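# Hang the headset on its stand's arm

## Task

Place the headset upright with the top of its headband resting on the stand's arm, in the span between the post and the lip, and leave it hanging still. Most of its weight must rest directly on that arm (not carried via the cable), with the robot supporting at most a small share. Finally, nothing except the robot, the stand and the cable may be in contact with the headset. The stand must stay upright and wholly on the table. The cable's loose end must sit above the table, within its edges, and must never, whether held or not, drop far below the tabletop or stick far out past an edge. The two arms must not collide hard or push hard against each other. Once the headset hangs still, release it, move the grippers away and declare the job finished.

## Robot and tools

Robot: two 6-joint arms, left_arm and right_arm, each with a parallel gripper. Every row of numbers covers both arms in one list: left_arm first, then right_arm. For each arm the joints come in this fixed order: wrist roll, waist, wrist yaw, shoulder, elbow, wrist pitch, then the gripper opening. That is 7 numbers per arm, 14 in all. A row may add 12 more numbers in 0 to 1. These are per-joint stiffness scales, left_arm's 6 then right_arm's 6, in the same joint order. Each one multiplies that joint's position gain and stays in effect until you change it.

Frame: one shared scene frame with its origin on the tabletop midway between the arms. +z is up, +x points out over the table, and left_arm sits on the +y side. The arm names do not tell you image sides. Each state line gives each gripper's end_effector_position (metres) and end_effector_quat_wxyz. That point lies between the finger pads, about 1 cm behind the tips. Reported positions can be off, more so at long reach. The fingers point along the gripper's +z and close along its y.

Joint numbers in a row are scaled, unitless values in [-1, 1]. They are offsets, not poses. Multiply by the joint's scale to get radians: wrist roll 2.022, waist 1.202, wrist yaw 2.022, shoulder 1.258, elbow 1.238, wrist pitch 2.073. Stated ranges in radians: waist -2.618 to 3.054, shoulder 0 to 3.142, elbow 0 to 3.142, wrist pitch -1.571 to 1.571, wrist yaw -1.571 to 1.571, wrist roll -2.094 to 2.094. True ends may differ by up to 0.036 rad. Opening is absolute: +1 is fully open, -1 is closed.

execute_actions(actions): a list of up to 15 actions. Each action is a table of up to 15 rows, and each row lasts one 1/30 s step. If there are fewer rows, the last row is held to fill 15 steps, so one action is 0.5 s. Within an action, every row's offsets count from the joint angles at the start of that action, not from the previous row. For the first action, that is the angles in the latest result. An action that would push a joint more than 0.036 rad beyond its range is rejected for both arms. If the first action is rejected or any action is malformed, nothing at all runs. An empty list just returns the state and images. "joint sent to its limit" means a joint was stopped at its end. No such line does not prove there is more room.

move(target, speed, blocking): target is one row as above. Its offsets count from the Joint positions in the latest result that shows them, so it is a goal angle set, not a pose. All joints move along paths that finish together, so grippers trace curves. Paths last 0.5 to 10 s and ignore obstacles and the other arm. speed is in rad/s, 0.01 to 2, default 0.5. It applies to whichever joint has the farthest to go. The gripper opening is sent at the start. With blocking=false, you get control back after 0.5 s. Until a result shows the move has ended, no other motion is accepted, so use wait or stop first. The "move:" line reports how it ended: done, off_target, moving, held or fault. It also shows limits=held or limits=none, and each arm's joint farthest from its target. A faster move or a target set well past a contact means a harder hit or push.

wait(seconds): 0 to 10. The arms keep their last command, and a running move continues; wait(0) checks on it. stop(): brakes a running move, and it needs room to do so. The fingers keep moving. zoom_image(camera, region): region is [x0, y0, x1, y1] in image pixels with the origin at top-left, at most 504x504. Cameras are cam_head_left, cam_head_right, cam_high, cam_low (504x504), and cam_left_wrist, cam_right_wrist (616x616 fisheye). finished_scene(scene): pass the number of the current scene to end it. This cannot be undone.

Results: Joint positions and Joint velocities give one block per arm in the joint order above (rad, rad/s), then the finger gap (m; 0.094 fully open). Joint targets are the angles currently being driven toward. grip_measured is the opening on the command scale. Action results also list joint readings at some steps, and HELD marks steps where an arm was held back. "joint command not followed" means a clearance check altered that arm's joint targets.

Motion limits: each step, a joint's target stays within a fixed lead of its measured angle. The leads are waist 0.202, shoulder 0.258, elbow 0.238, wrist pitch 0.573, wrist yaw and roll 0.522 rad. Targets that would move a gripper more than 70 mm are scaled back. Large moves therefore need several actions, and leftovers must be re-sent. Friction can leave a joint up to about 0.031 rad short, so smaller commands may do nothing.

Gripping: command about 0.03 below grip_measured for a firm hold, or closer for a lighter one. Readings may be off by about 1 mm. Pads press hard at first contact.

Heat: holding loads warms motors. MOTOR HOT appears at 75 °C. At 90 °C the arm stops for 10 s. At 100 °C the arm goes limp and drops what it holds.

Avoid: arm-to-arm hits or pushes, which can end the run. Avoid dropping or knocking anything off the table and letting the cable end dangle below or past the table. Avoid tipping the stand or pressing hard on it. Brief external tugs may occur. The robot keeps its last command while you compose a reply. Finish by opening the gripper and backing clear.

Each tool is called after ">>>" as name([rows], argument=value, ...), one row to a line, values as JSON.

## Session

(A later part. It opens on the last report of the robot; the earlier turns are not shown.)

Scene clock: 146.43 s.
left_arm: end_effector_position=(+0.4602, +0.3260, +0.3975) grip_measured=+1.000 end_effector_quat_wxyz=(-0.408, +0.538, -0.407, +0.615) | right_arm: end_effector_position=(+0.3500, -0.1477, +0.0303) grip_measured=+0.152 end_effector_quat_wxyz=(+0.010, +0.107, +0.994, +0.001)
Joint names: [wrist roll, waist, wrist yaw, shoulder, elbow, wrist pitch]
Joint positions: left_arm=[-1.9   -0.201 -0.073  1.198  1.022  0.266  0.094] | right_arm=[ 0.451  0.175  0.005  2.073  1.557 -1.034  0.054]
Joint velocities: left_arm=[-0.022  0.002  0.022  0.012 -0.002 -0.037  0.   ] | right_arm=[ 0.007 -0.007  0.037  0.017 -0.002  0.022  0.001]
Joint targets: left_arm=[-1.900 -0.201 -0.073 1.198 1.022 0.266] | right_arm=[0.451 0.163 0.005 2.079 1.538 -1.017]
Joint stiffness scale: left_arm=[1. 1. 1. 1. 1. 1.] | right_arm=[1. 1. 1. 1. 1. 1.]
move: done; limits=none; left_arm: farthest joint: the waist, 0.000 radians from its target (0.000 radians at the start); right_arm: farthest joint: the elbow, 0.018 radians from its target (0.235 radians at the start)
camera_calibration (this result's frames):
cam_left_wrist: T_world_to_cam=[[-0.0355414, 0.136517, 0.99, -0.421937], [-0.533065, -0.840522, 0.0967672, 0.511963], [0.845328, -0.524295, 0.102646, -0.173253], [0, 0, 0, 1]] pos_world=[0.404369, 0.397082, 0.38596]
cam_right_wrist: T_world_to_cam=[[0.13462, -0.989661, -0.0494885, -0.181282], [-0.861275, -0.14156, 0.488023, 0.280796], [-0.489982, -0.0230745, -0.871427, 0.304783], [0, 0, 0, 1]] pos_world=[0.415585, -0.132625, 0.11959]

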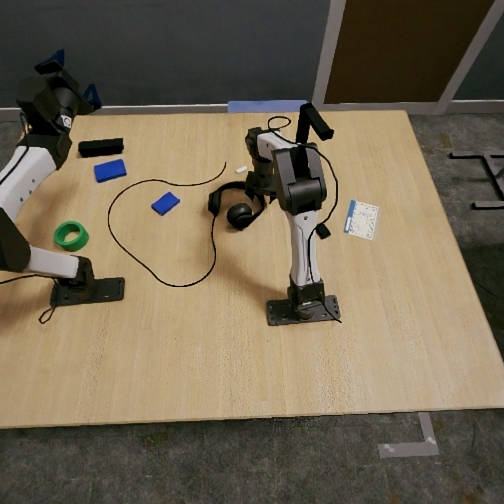

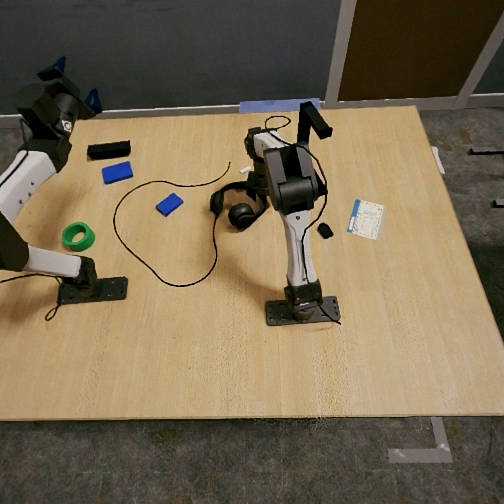

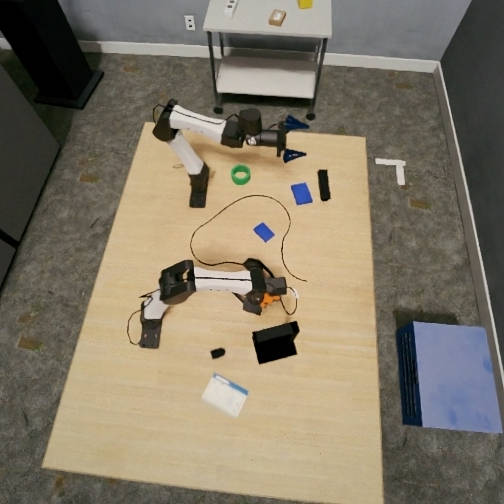

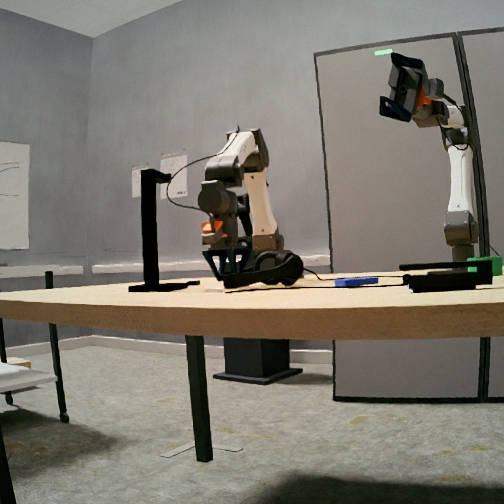

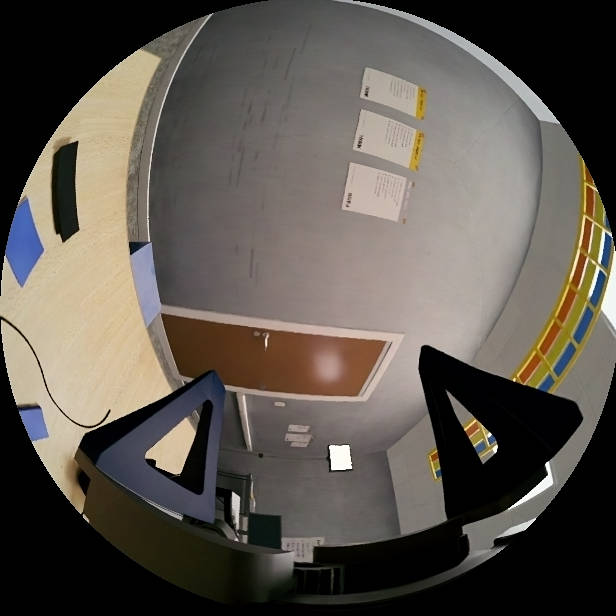

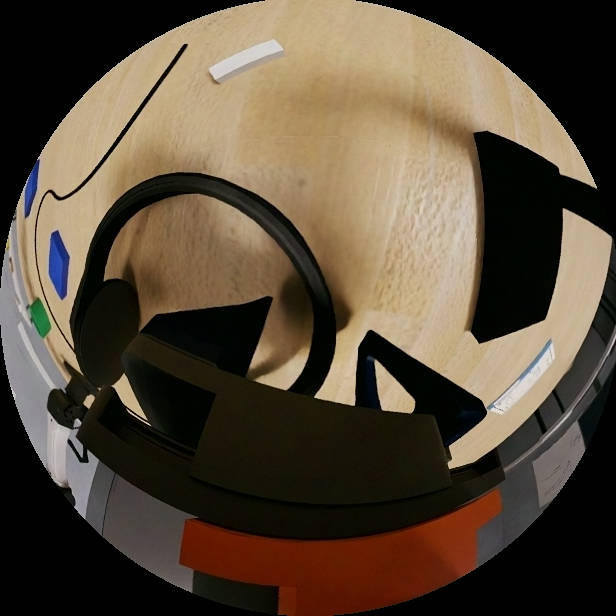

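>>> execute_actions(actions=[])

>>> move(target=[0,0,0,0,0,0,1,0,0,0,0,-0.03,0.015,0.15])

>>> move(target=[0,0,0,0,0,0,1,0,0,0,0,0,0,-1])

>>> move(target=[0,0,0,0,0,0,1,0,0.05,0,-0.1,0.25,-0.13,-1])

Scene clock: 177.07 s.
left_arm: end_effector_position=(+0.4602, +0.3260, +0.3975) grip_measured=+1.000 end_effector_quat_wxyz=(-0.408, +0.538, -0.407, +0.615) | right_arm: end_effector_position=(+0.3501, -0.1477, +0.0303) grip_measured=+0.152 end_effector_quat_wxyz=(+0.011, +0.107, +0.994, +0.001)
Joint names: [wrist roll, waist, wrist yaw, shoulder, elbow, wrist pitch]
Joint positions: left_arm=[-1.9   -0.201 -0.073  1.198  1.022  0.266  0.094] | right_arm=[ 0.451  0.175  0.005  2.073  1.557 -1.034  0.054]
Joint velocities: left_arm=[ 0.037  0.002 -0.051 -0.027  0.012 -0.022  0.   ] | right_arm=[-0.007 -0.007  0.022  0.007  0.002 -0.051  0.   ]
Joint targets: left_arm=[-1.900 -0.201 -0.073 1.198 1.022 0.266] | right_arm=[0.451 0.163 0.005 2.079 1.538 -1.017]
Joint stiffness scale: left_arm=[1. 1. 1. 1. 1. 1.] | right_arm=[1. 1. 1. 1. 1. 1.]
camera_calibration (this result's frames):
cam_left_wrist: T_world_to_cam=[[-0.0355414, 0.136517, 0.99, -0.421937], [-0.533065, -0.840522, 0.0967672, 0.511963], [0.845328, -0.524295, 0.102646, -0.173253], [0, 0, 0, 1]] pos_world=[0.404369, 0.397082, 0.38596]
cam_right_wrist: T_world_to_cam=[[0.134639, -0.989656, -0.0495268, -0.181277], [-0.861456, -0.141604, 0.48769, 0.280944], [-0.489659, -0.0229968, -0.871611, 0.304734], [0, 0, 0, 1]] pos_world=[0.415643, -0.132611, 0.119617]

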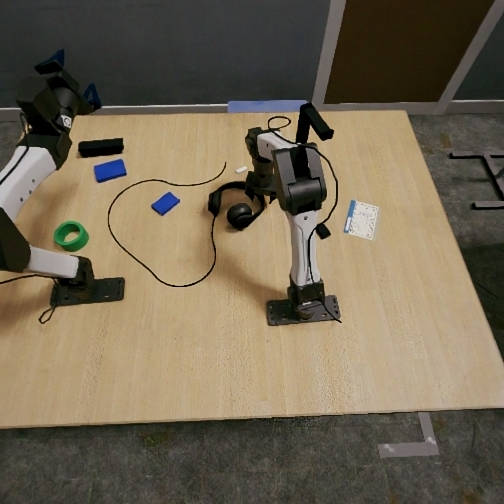

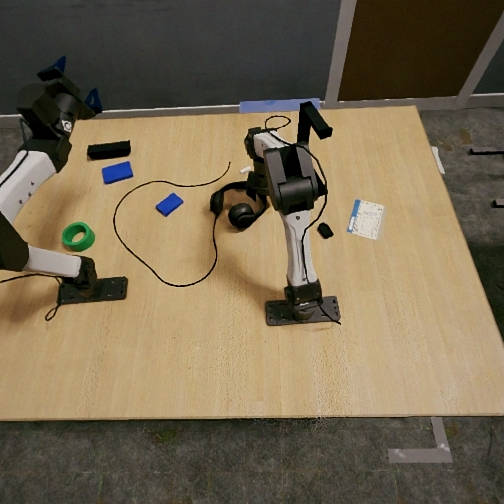

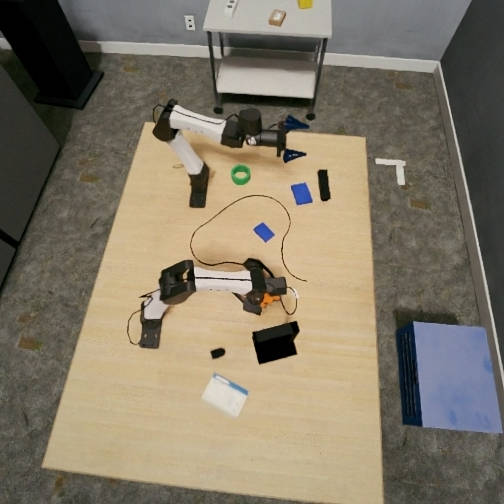

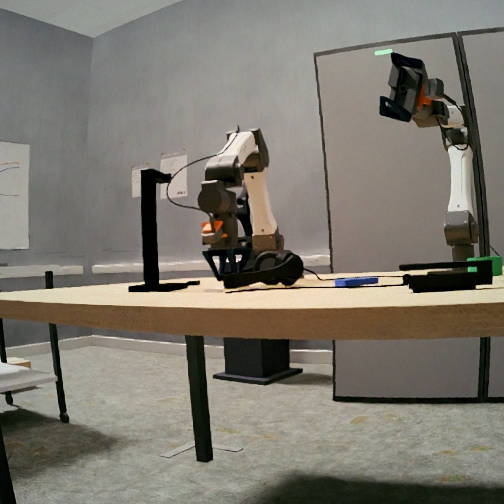

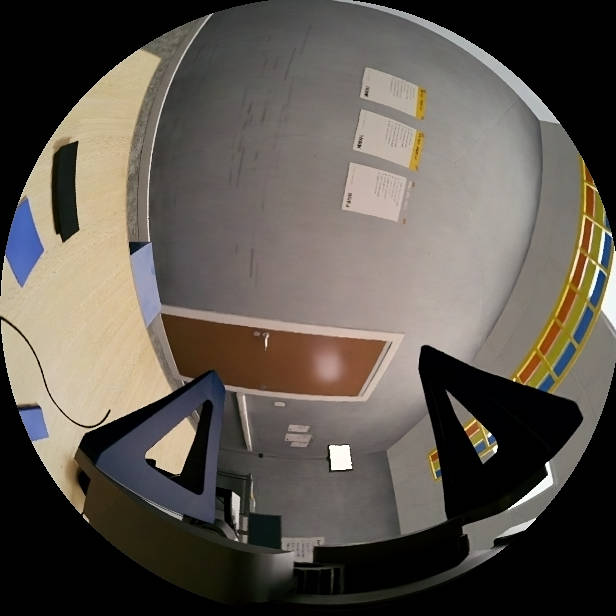

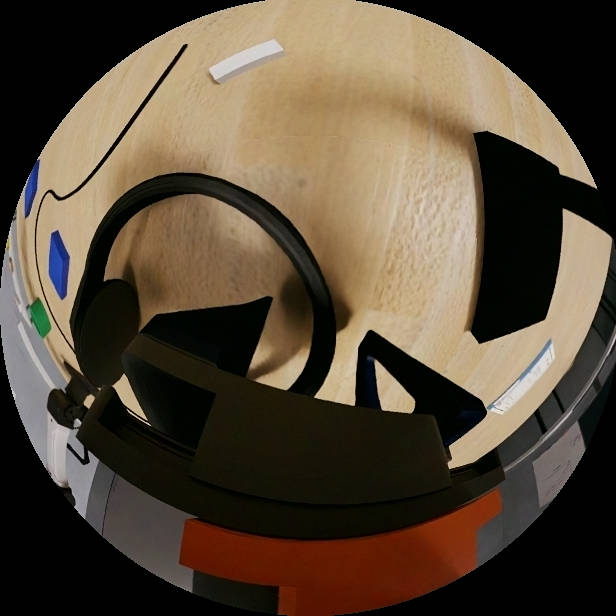

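Scene clock: 177.97 s.
left_arm: end_effector_position=(+0.4602, +0.3260, +0.3975) grip_measured=+1.000 end_effector_quat_wxyz=(-0.408, +0.538, -0.407, +0.615) | right_arm: end_effector_position=(+0.3483, -0.1481, +0.0262) grip_measured=+0.152 end_effector_quat_wxyz=(+0.009, +0.107, +0.994, +0.001)
Joint names: [wrist roll, waist, wrist yaw, shoulder, elbow, wrist pitch]
Joint positions: left_arm=[-1.9   -0.201 -0.073  1.198  1.022  0.266  0.094] | right_arm=[ 0.451  0.175  0.005  2.073  1.54  -1.02   0.054]
Joint velocities: left_arm=[0.051 0.007 0.037 0.027 0.012 0.022 0.   ] | right_arm=[ 0.081 -0.007  0.037 -0.002  0.002  0.051 -0.   ]
Joint targets: left_arm=[-1.900 -0.201 -0.073 1.198 1.022 0.266] | right_arm=[0.451 0.175 0.005 2.073 1.520 -1.003]
Joint stiffness scale: left_arm=[1. 1. 1. 1. 1. 1.] | right_arm=[1. 1. 1. 1. 1. 1.]
move: off_target (right_arm); limits=none; left_arm: farthest joint: the waist, 0.000 radians from its target (0.000 radians at the start); right_arm: farthest joint: the elbow, 0.021 radians from its target (0.037 radians at the start)
camera_calibration (this result's frames):
cam_left_wrist: T_world_to_cam=[[-0.0355414, 0.136517, 0.99, -0.421937], [-0.533065, -0.840522, 0.0967672, 0.511963], [0.845328, -0.524295, 0.102646, -0.173253], [0, 0, 0, 1]] pos_world=[0.404369, 0.397082, 0.38596]
cam_right_wrist: T_world_to_cam=[[0.13451, -0.989687, -0.0492585, -0.181631], [-0.860187, -0.141299, 0.490014, 0.280868], [-0.49192, -0.0235405, -0.870322, 0.300966], [0, 0, 0, 1]] pos_world=[0.414082, -0.132987, 0.115361]

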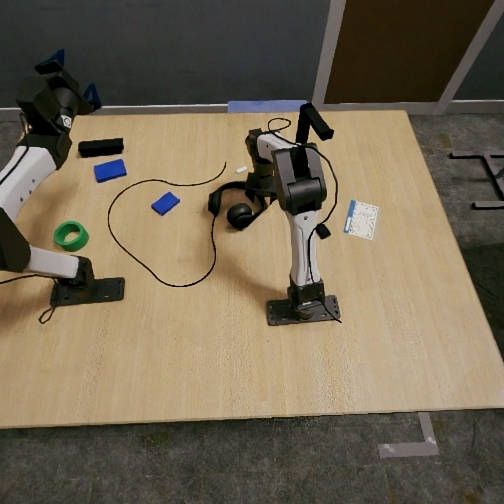

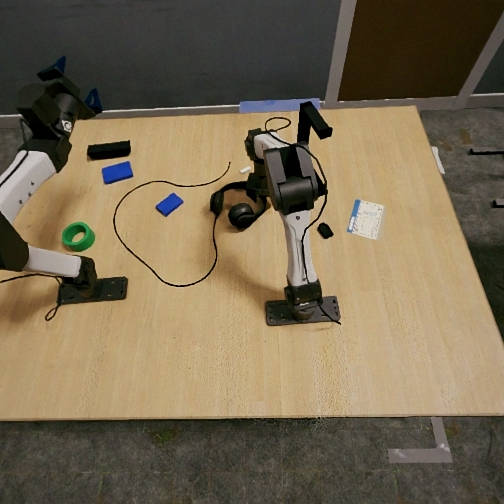

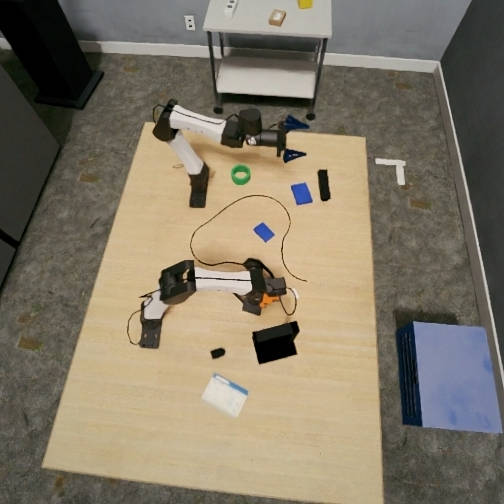

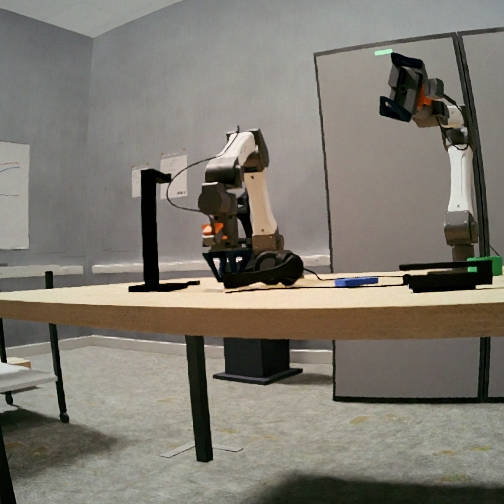

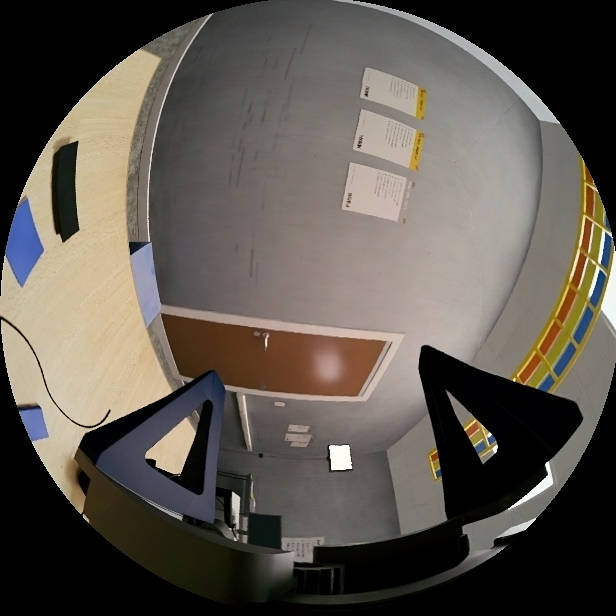

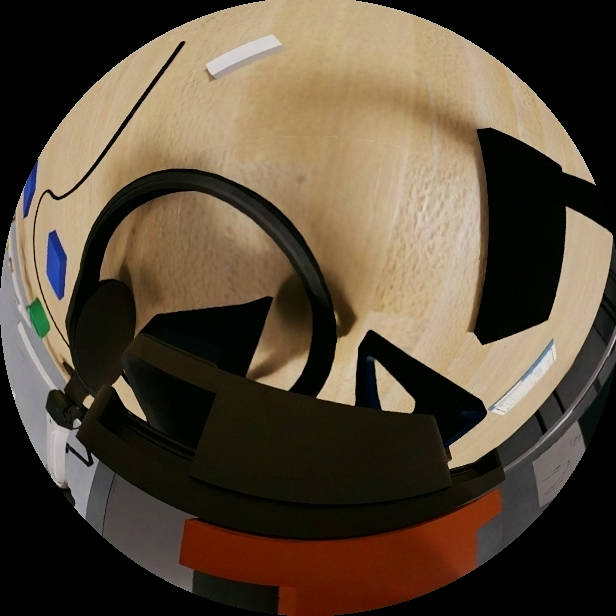

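Scene clock: 178.47 s.
left_arm: end_effector_position=(+0.4602, +0.3260, +0.3975) grip_measured=+1.000 end_effector_quat_wxyz=(-0.408, +0.538, -0.407, +0.615) | right_arm: end_effector_position=(+0.3522, -0.1423, +0.0303) grip_measured=-0.837 end_effector_quat_wxyz=(+0.017, +0.106, +0.994, +0.017)
Joint names: [wrist roll, waist, wrist yaw, shoulder, elbow, wrist pitch]
Joint positions: left_arm=[-1.9   -0.201 -0.073  1.198  1.022  0.266  0.094] | right_arm=[ 0.449  0.176 -0.02   2.066  1.545 -1.007  0.008]
Joint velocities: left_arm=[-0.022  0.007 -0.007 -0.002 -0.002  0.037  0.   ] | right_arm=[ 0.066 -0.012 -0.007  0.002 -0.007 -0.022 -0.   ]
Joint targets: left_arm=[-1.900 -0.201 -0.073 1.198 1.022 0.266] | right_arm=[0.451 0.175 0.005 2.074 1.540 -1.020]
Joint stiffness scale: left_arm=[1. 1. 1. 1. 1. 1.] | right_arm=[1. 1. 1. 1. 1. 1.]
move: off_target (right_arm); limits=none; left_arm: farthest joint: the waist, 0.000 radians from its target (0.000 radians at the start); right_arm: farthest joint: the wrist yaw, 0.025 radians from its target (0.000 radians at the start)
camera_calibration (this result's frames):
cam_left_wrist: T_world_to_cam=[[-0.0355414, 0.136517, 0.99, -0.421937], [-0.533065, -0.840522, 0.0967672, 0.511963], [0.845328, -0.524295, 0.102646, -0.173253], [0, 0, 0, 1]] pos_world=[0.404369, 0.397082, 0.38596]
cam_right_wrist: T_world_to_cam=[[0.139065, -0.987284, -0.0770159, -0.176667], [-0.868381, -0.158959, 0.469731, 0.284064], [-0.476, 0.00155604, -0.879444, 0.304792], [0, 0, 0, 1]] pos_world=[0.416325, -0.12974, 0.121008]

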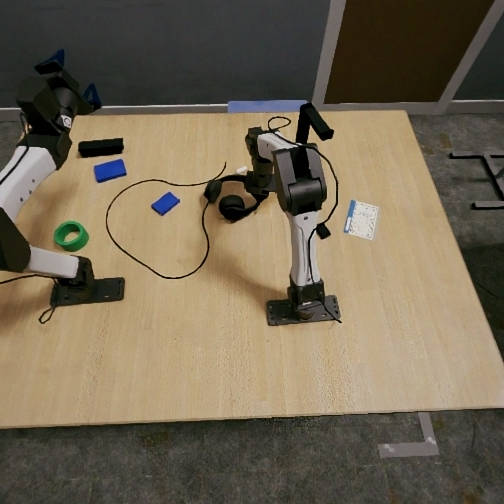

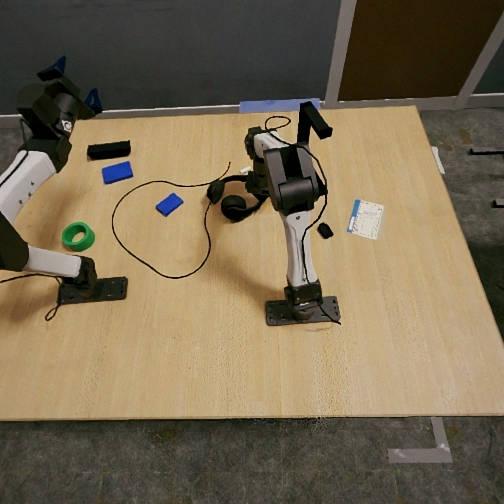

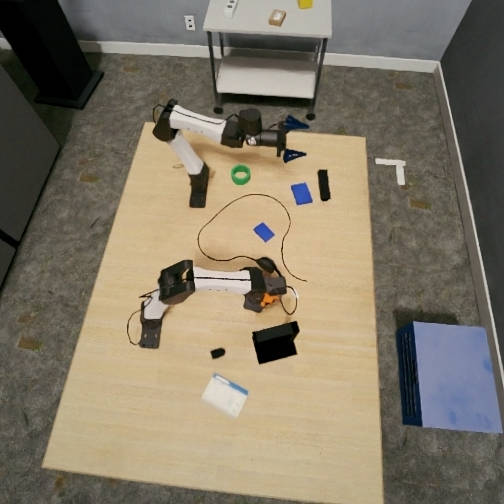

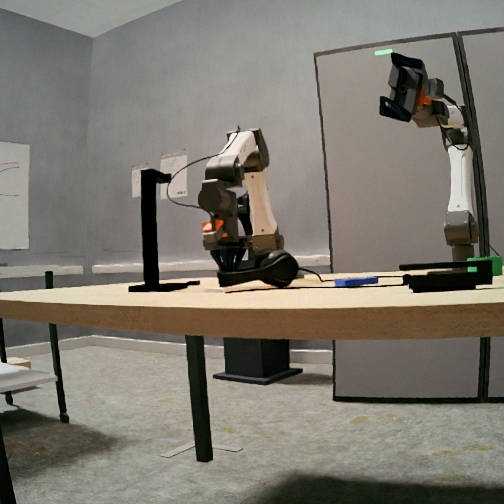

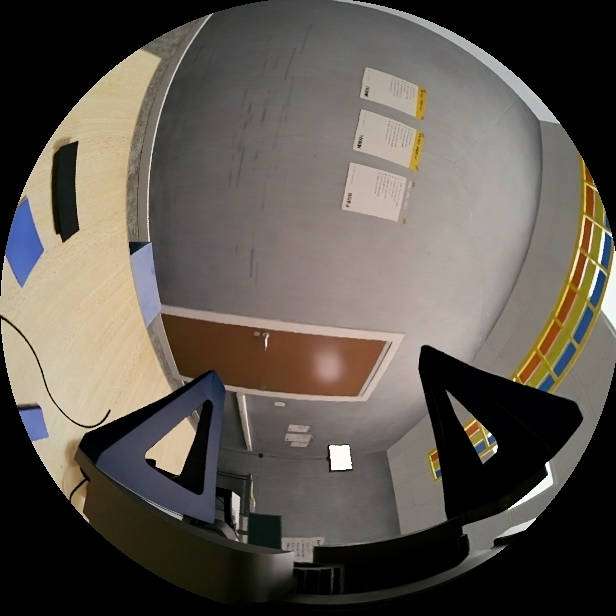

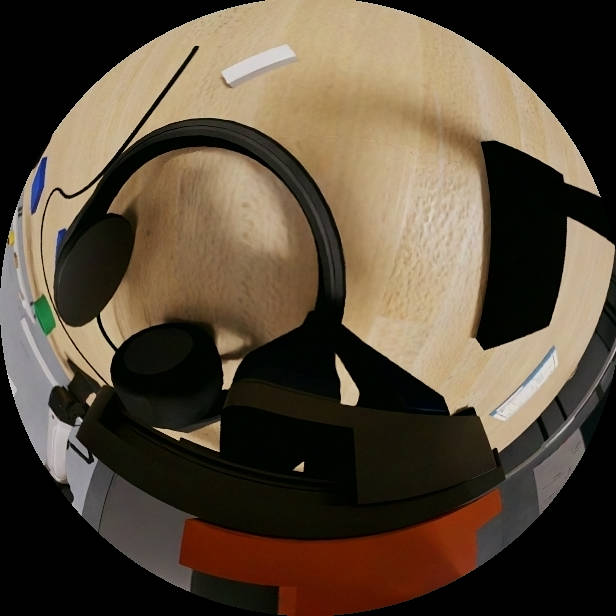

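Scene clock: 179.83 s.
left_arm: end_effector_position=(+0.4602, +0.3260, +0.3975) grip_measured=+1.000 end_effector_quat_wxyz=(-0.408, +0.538, -0.407, +0.615) | right_arm: end_effector_position=(+0.3601, -0.1224, +0.1440) grip_measured=-0.837 end_effector_quat_wxyz=(+0.078, +0.081, +0.993, +0.033)
Joint names: [wrist roll, waist, wrist yaw, shoulder, elbow, wrist pitch]
Joint positions: left_arm=[-1.9   -0.201 -0.073  1.198  1.022  0.266  0.094] | right_arm=[ 0.449  0.225 -0.006  1.955  1.827 -1.273  0.008]
Joint velocities: left_arm=[-0.051  0.002  0.007  0.002 -0.002 -0.022  0.   ] | right_arm=[ 0.007  0.002 -0.022  0.007 -0.002 -0.007  0.001]
Joint targets: left_arm=[-1.900 -0.201 -0.073 1.198 1.022 0.266] | right_arm=[0.449 0.236 -0.021 1.940 1.854 -1.277]
Joint stiffness scale: left_arm=[1. 1. 1. 1. 1. 1.] | right_arm=[1. 1. 1. 1. 1. 1.]
move: off_target (right_arm); limits=none; left_arm: farthest joint: the waist, 0.000 radians from its target (0.000 radians at the start); right_arm: farthest joint: the elbow, 0.027 radians from its target (0.310 radians at the start)
camera_calibration (this result's frames):
cam_left_wrist: T_world_to_cam=[[-0.0355414, 0.136517, 0.99, -0.421937], [-0.533065, -0.840522, 0.0967672, 0.511963], [0.845328, -0.524295, 0.102646, -0.173253], [0, 0, 0, 1]] pos_world=[0.404369, 0.397082, 0.38596]
cam_right_wrist: T_world_to_cam=[[0.195046, -0.977998, -0.0740065, -0.16879], [-0.911739, -0.208608, 0.353857, 0.266915], [-0.36151, -0.00154359, -0.932367, 0.374608], [0, 0, 0, 1]] pos_world=[0.411703, -0.108818, 0.242331]

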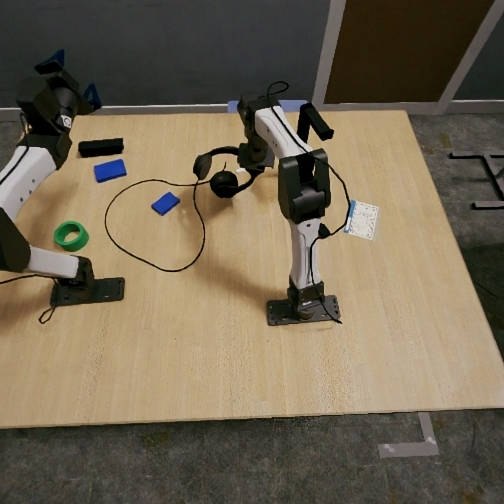

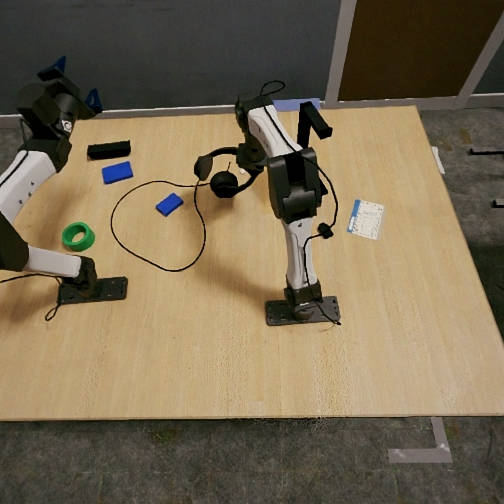

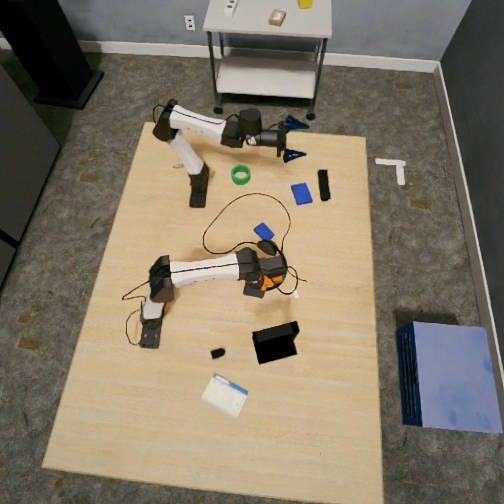

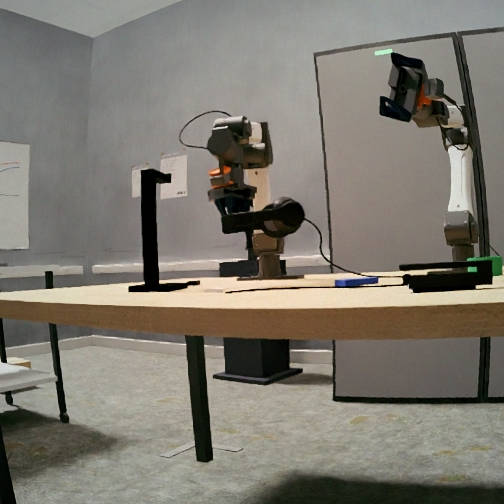

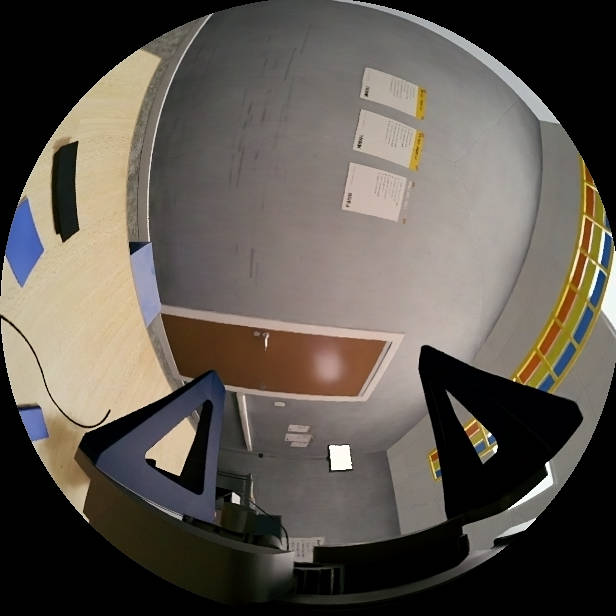

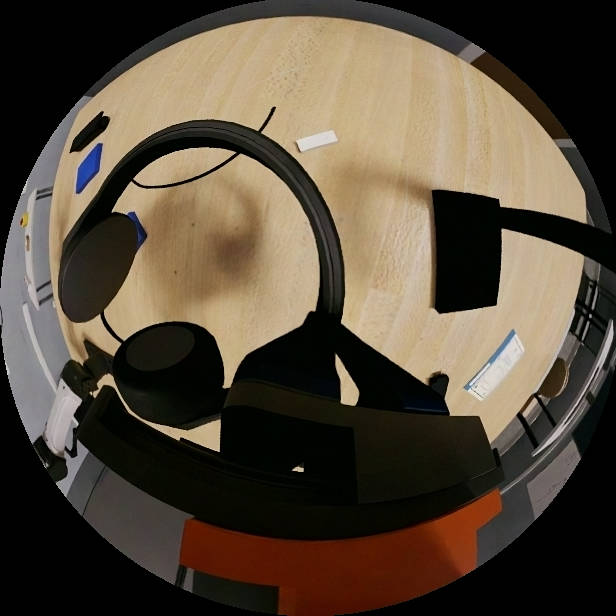

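>>> move(target=[0,0,0,0,0,0,1,-0.65,0.03,0,-0.84,-0.95,0.8,-1], speed=0.7)

Scene clock: 190.57 s.
left_arm: end_effector_position=(+0.4602, +0.3260, +0.3975) grip_measured=+1.000 end_effector_quat_wxyz=(-0.408, +0.538, -0.407, +0.615) | right_arm: end_effector_position=(+0.3070, -0.1309, +0.3322) grip_measured=-0.836 end_effector_quat_wxyz=(+0.699, -0.379, +0.573, -0.199)
Joint names: [wrist roll, waist, wrist yaw, shoulder, elbow, wrist pitch]
Joint positions: left_arm=[-1.9   -0.201 -0.073  1.198  1.022  0.266  0.094] | right_arm=[-0.862  0.247  0.001  0.92   0.66   0.316  0.008]
Joint velocities: left_arm=[ 0.037 -0.002 -0.022  0.007 -0.007  0.007  0.   ] | right_arm=[-0.022 -0.012  0.007 -0.002 -0.002  0.037 -0.   ]
Joint targets: left_arm=[-1.900 -0.201 -0.073 1.198 1.022 0.266] | right_arm=[-0.865 0.261 -0.005 0.899 0.651 0.385]
Joint stiffness scale: left_arm=[1. 1. 1. 1. 1. 1.] | right_arm=[1. 1. 1. 1. 1. 1.]
move: off_target (right_arm); limits=none; left_arm: farthest joint: the waist, 0.000 radians from its target (0.000 radians at the start); right_arm: farthest joint: the wrist pitch, 0.070 radians from its target (1.659 radians at the start)
camera_calibration (this result's frames):
cam_left_wrist: T_world_to_cam=[[-0.0355414, 0.136517, 0.99, -0.421937], [-0.533065, -0.840522, 0.0967672, 0.511963], [0.845328, -0.524295, 0.102646, -0.173253], [0, 0, 0, 1]] pos_world=[0.404369, 0.397082, 0.38596]
cam_right_wrist: T_world_to_cam=[[0.106479, -0.334478, 0.936369, -0.37706], [-0.220309, -0.926252, -0.305812, 0.0630241], [0.969601, -0.173728, -0.172315, -0.152836], [0, 0, 0, 1]] pos_world=[0.202224, -0.0942943, 0.346005]

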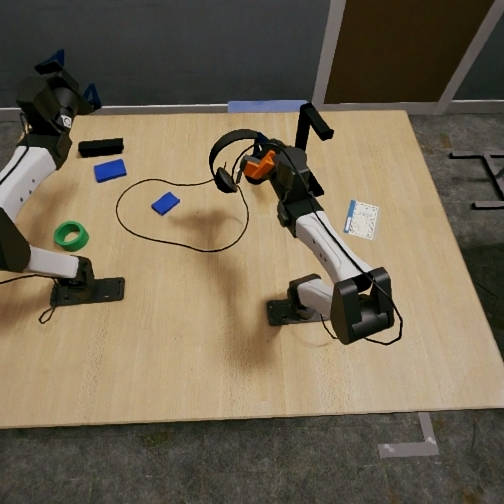

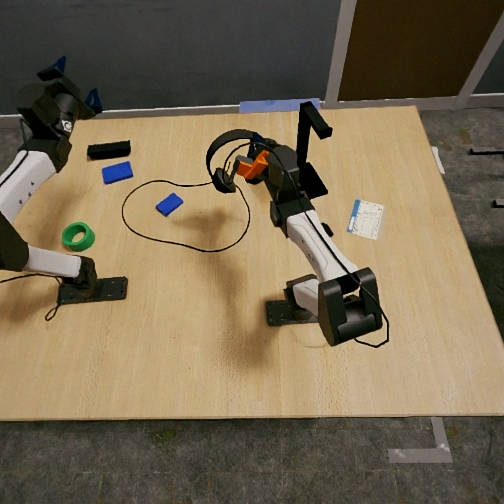

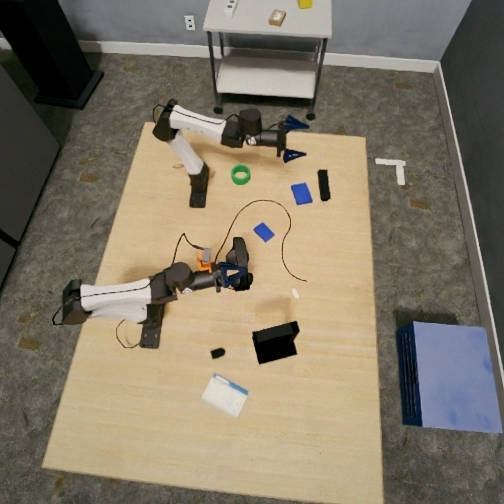

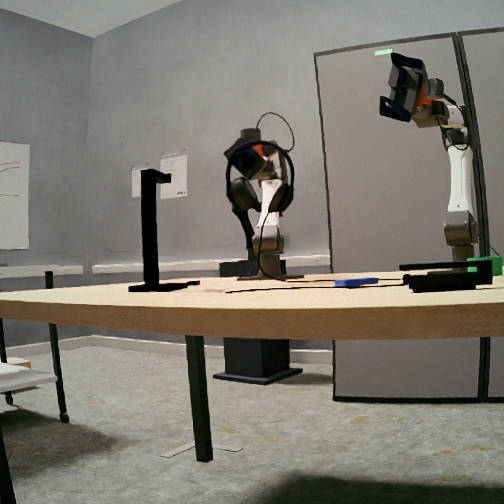

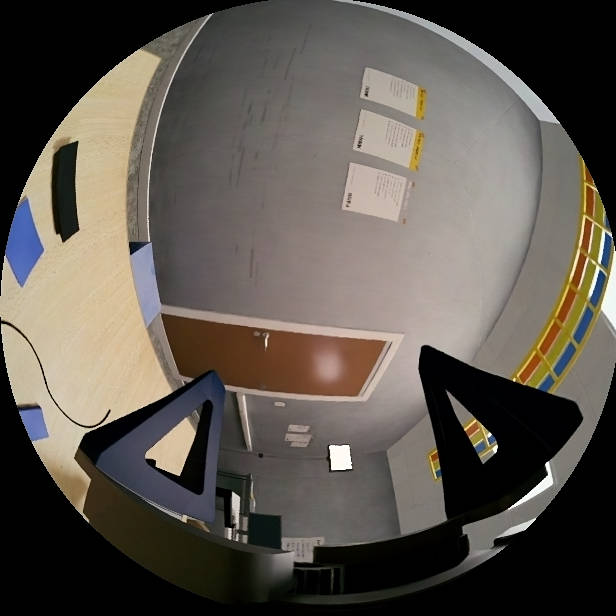

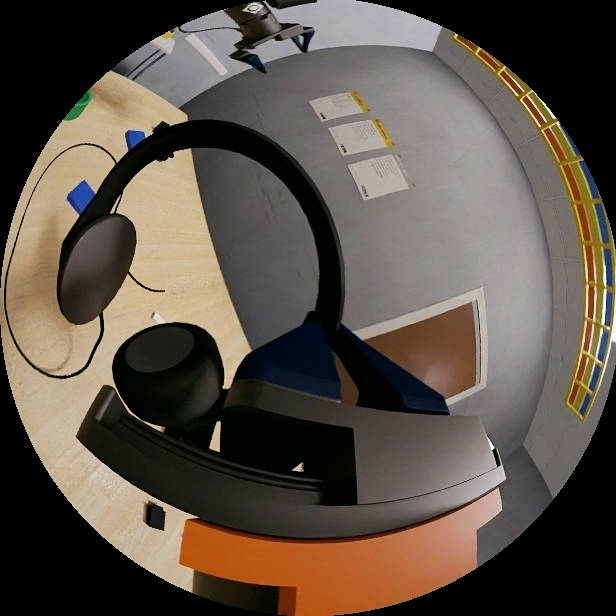

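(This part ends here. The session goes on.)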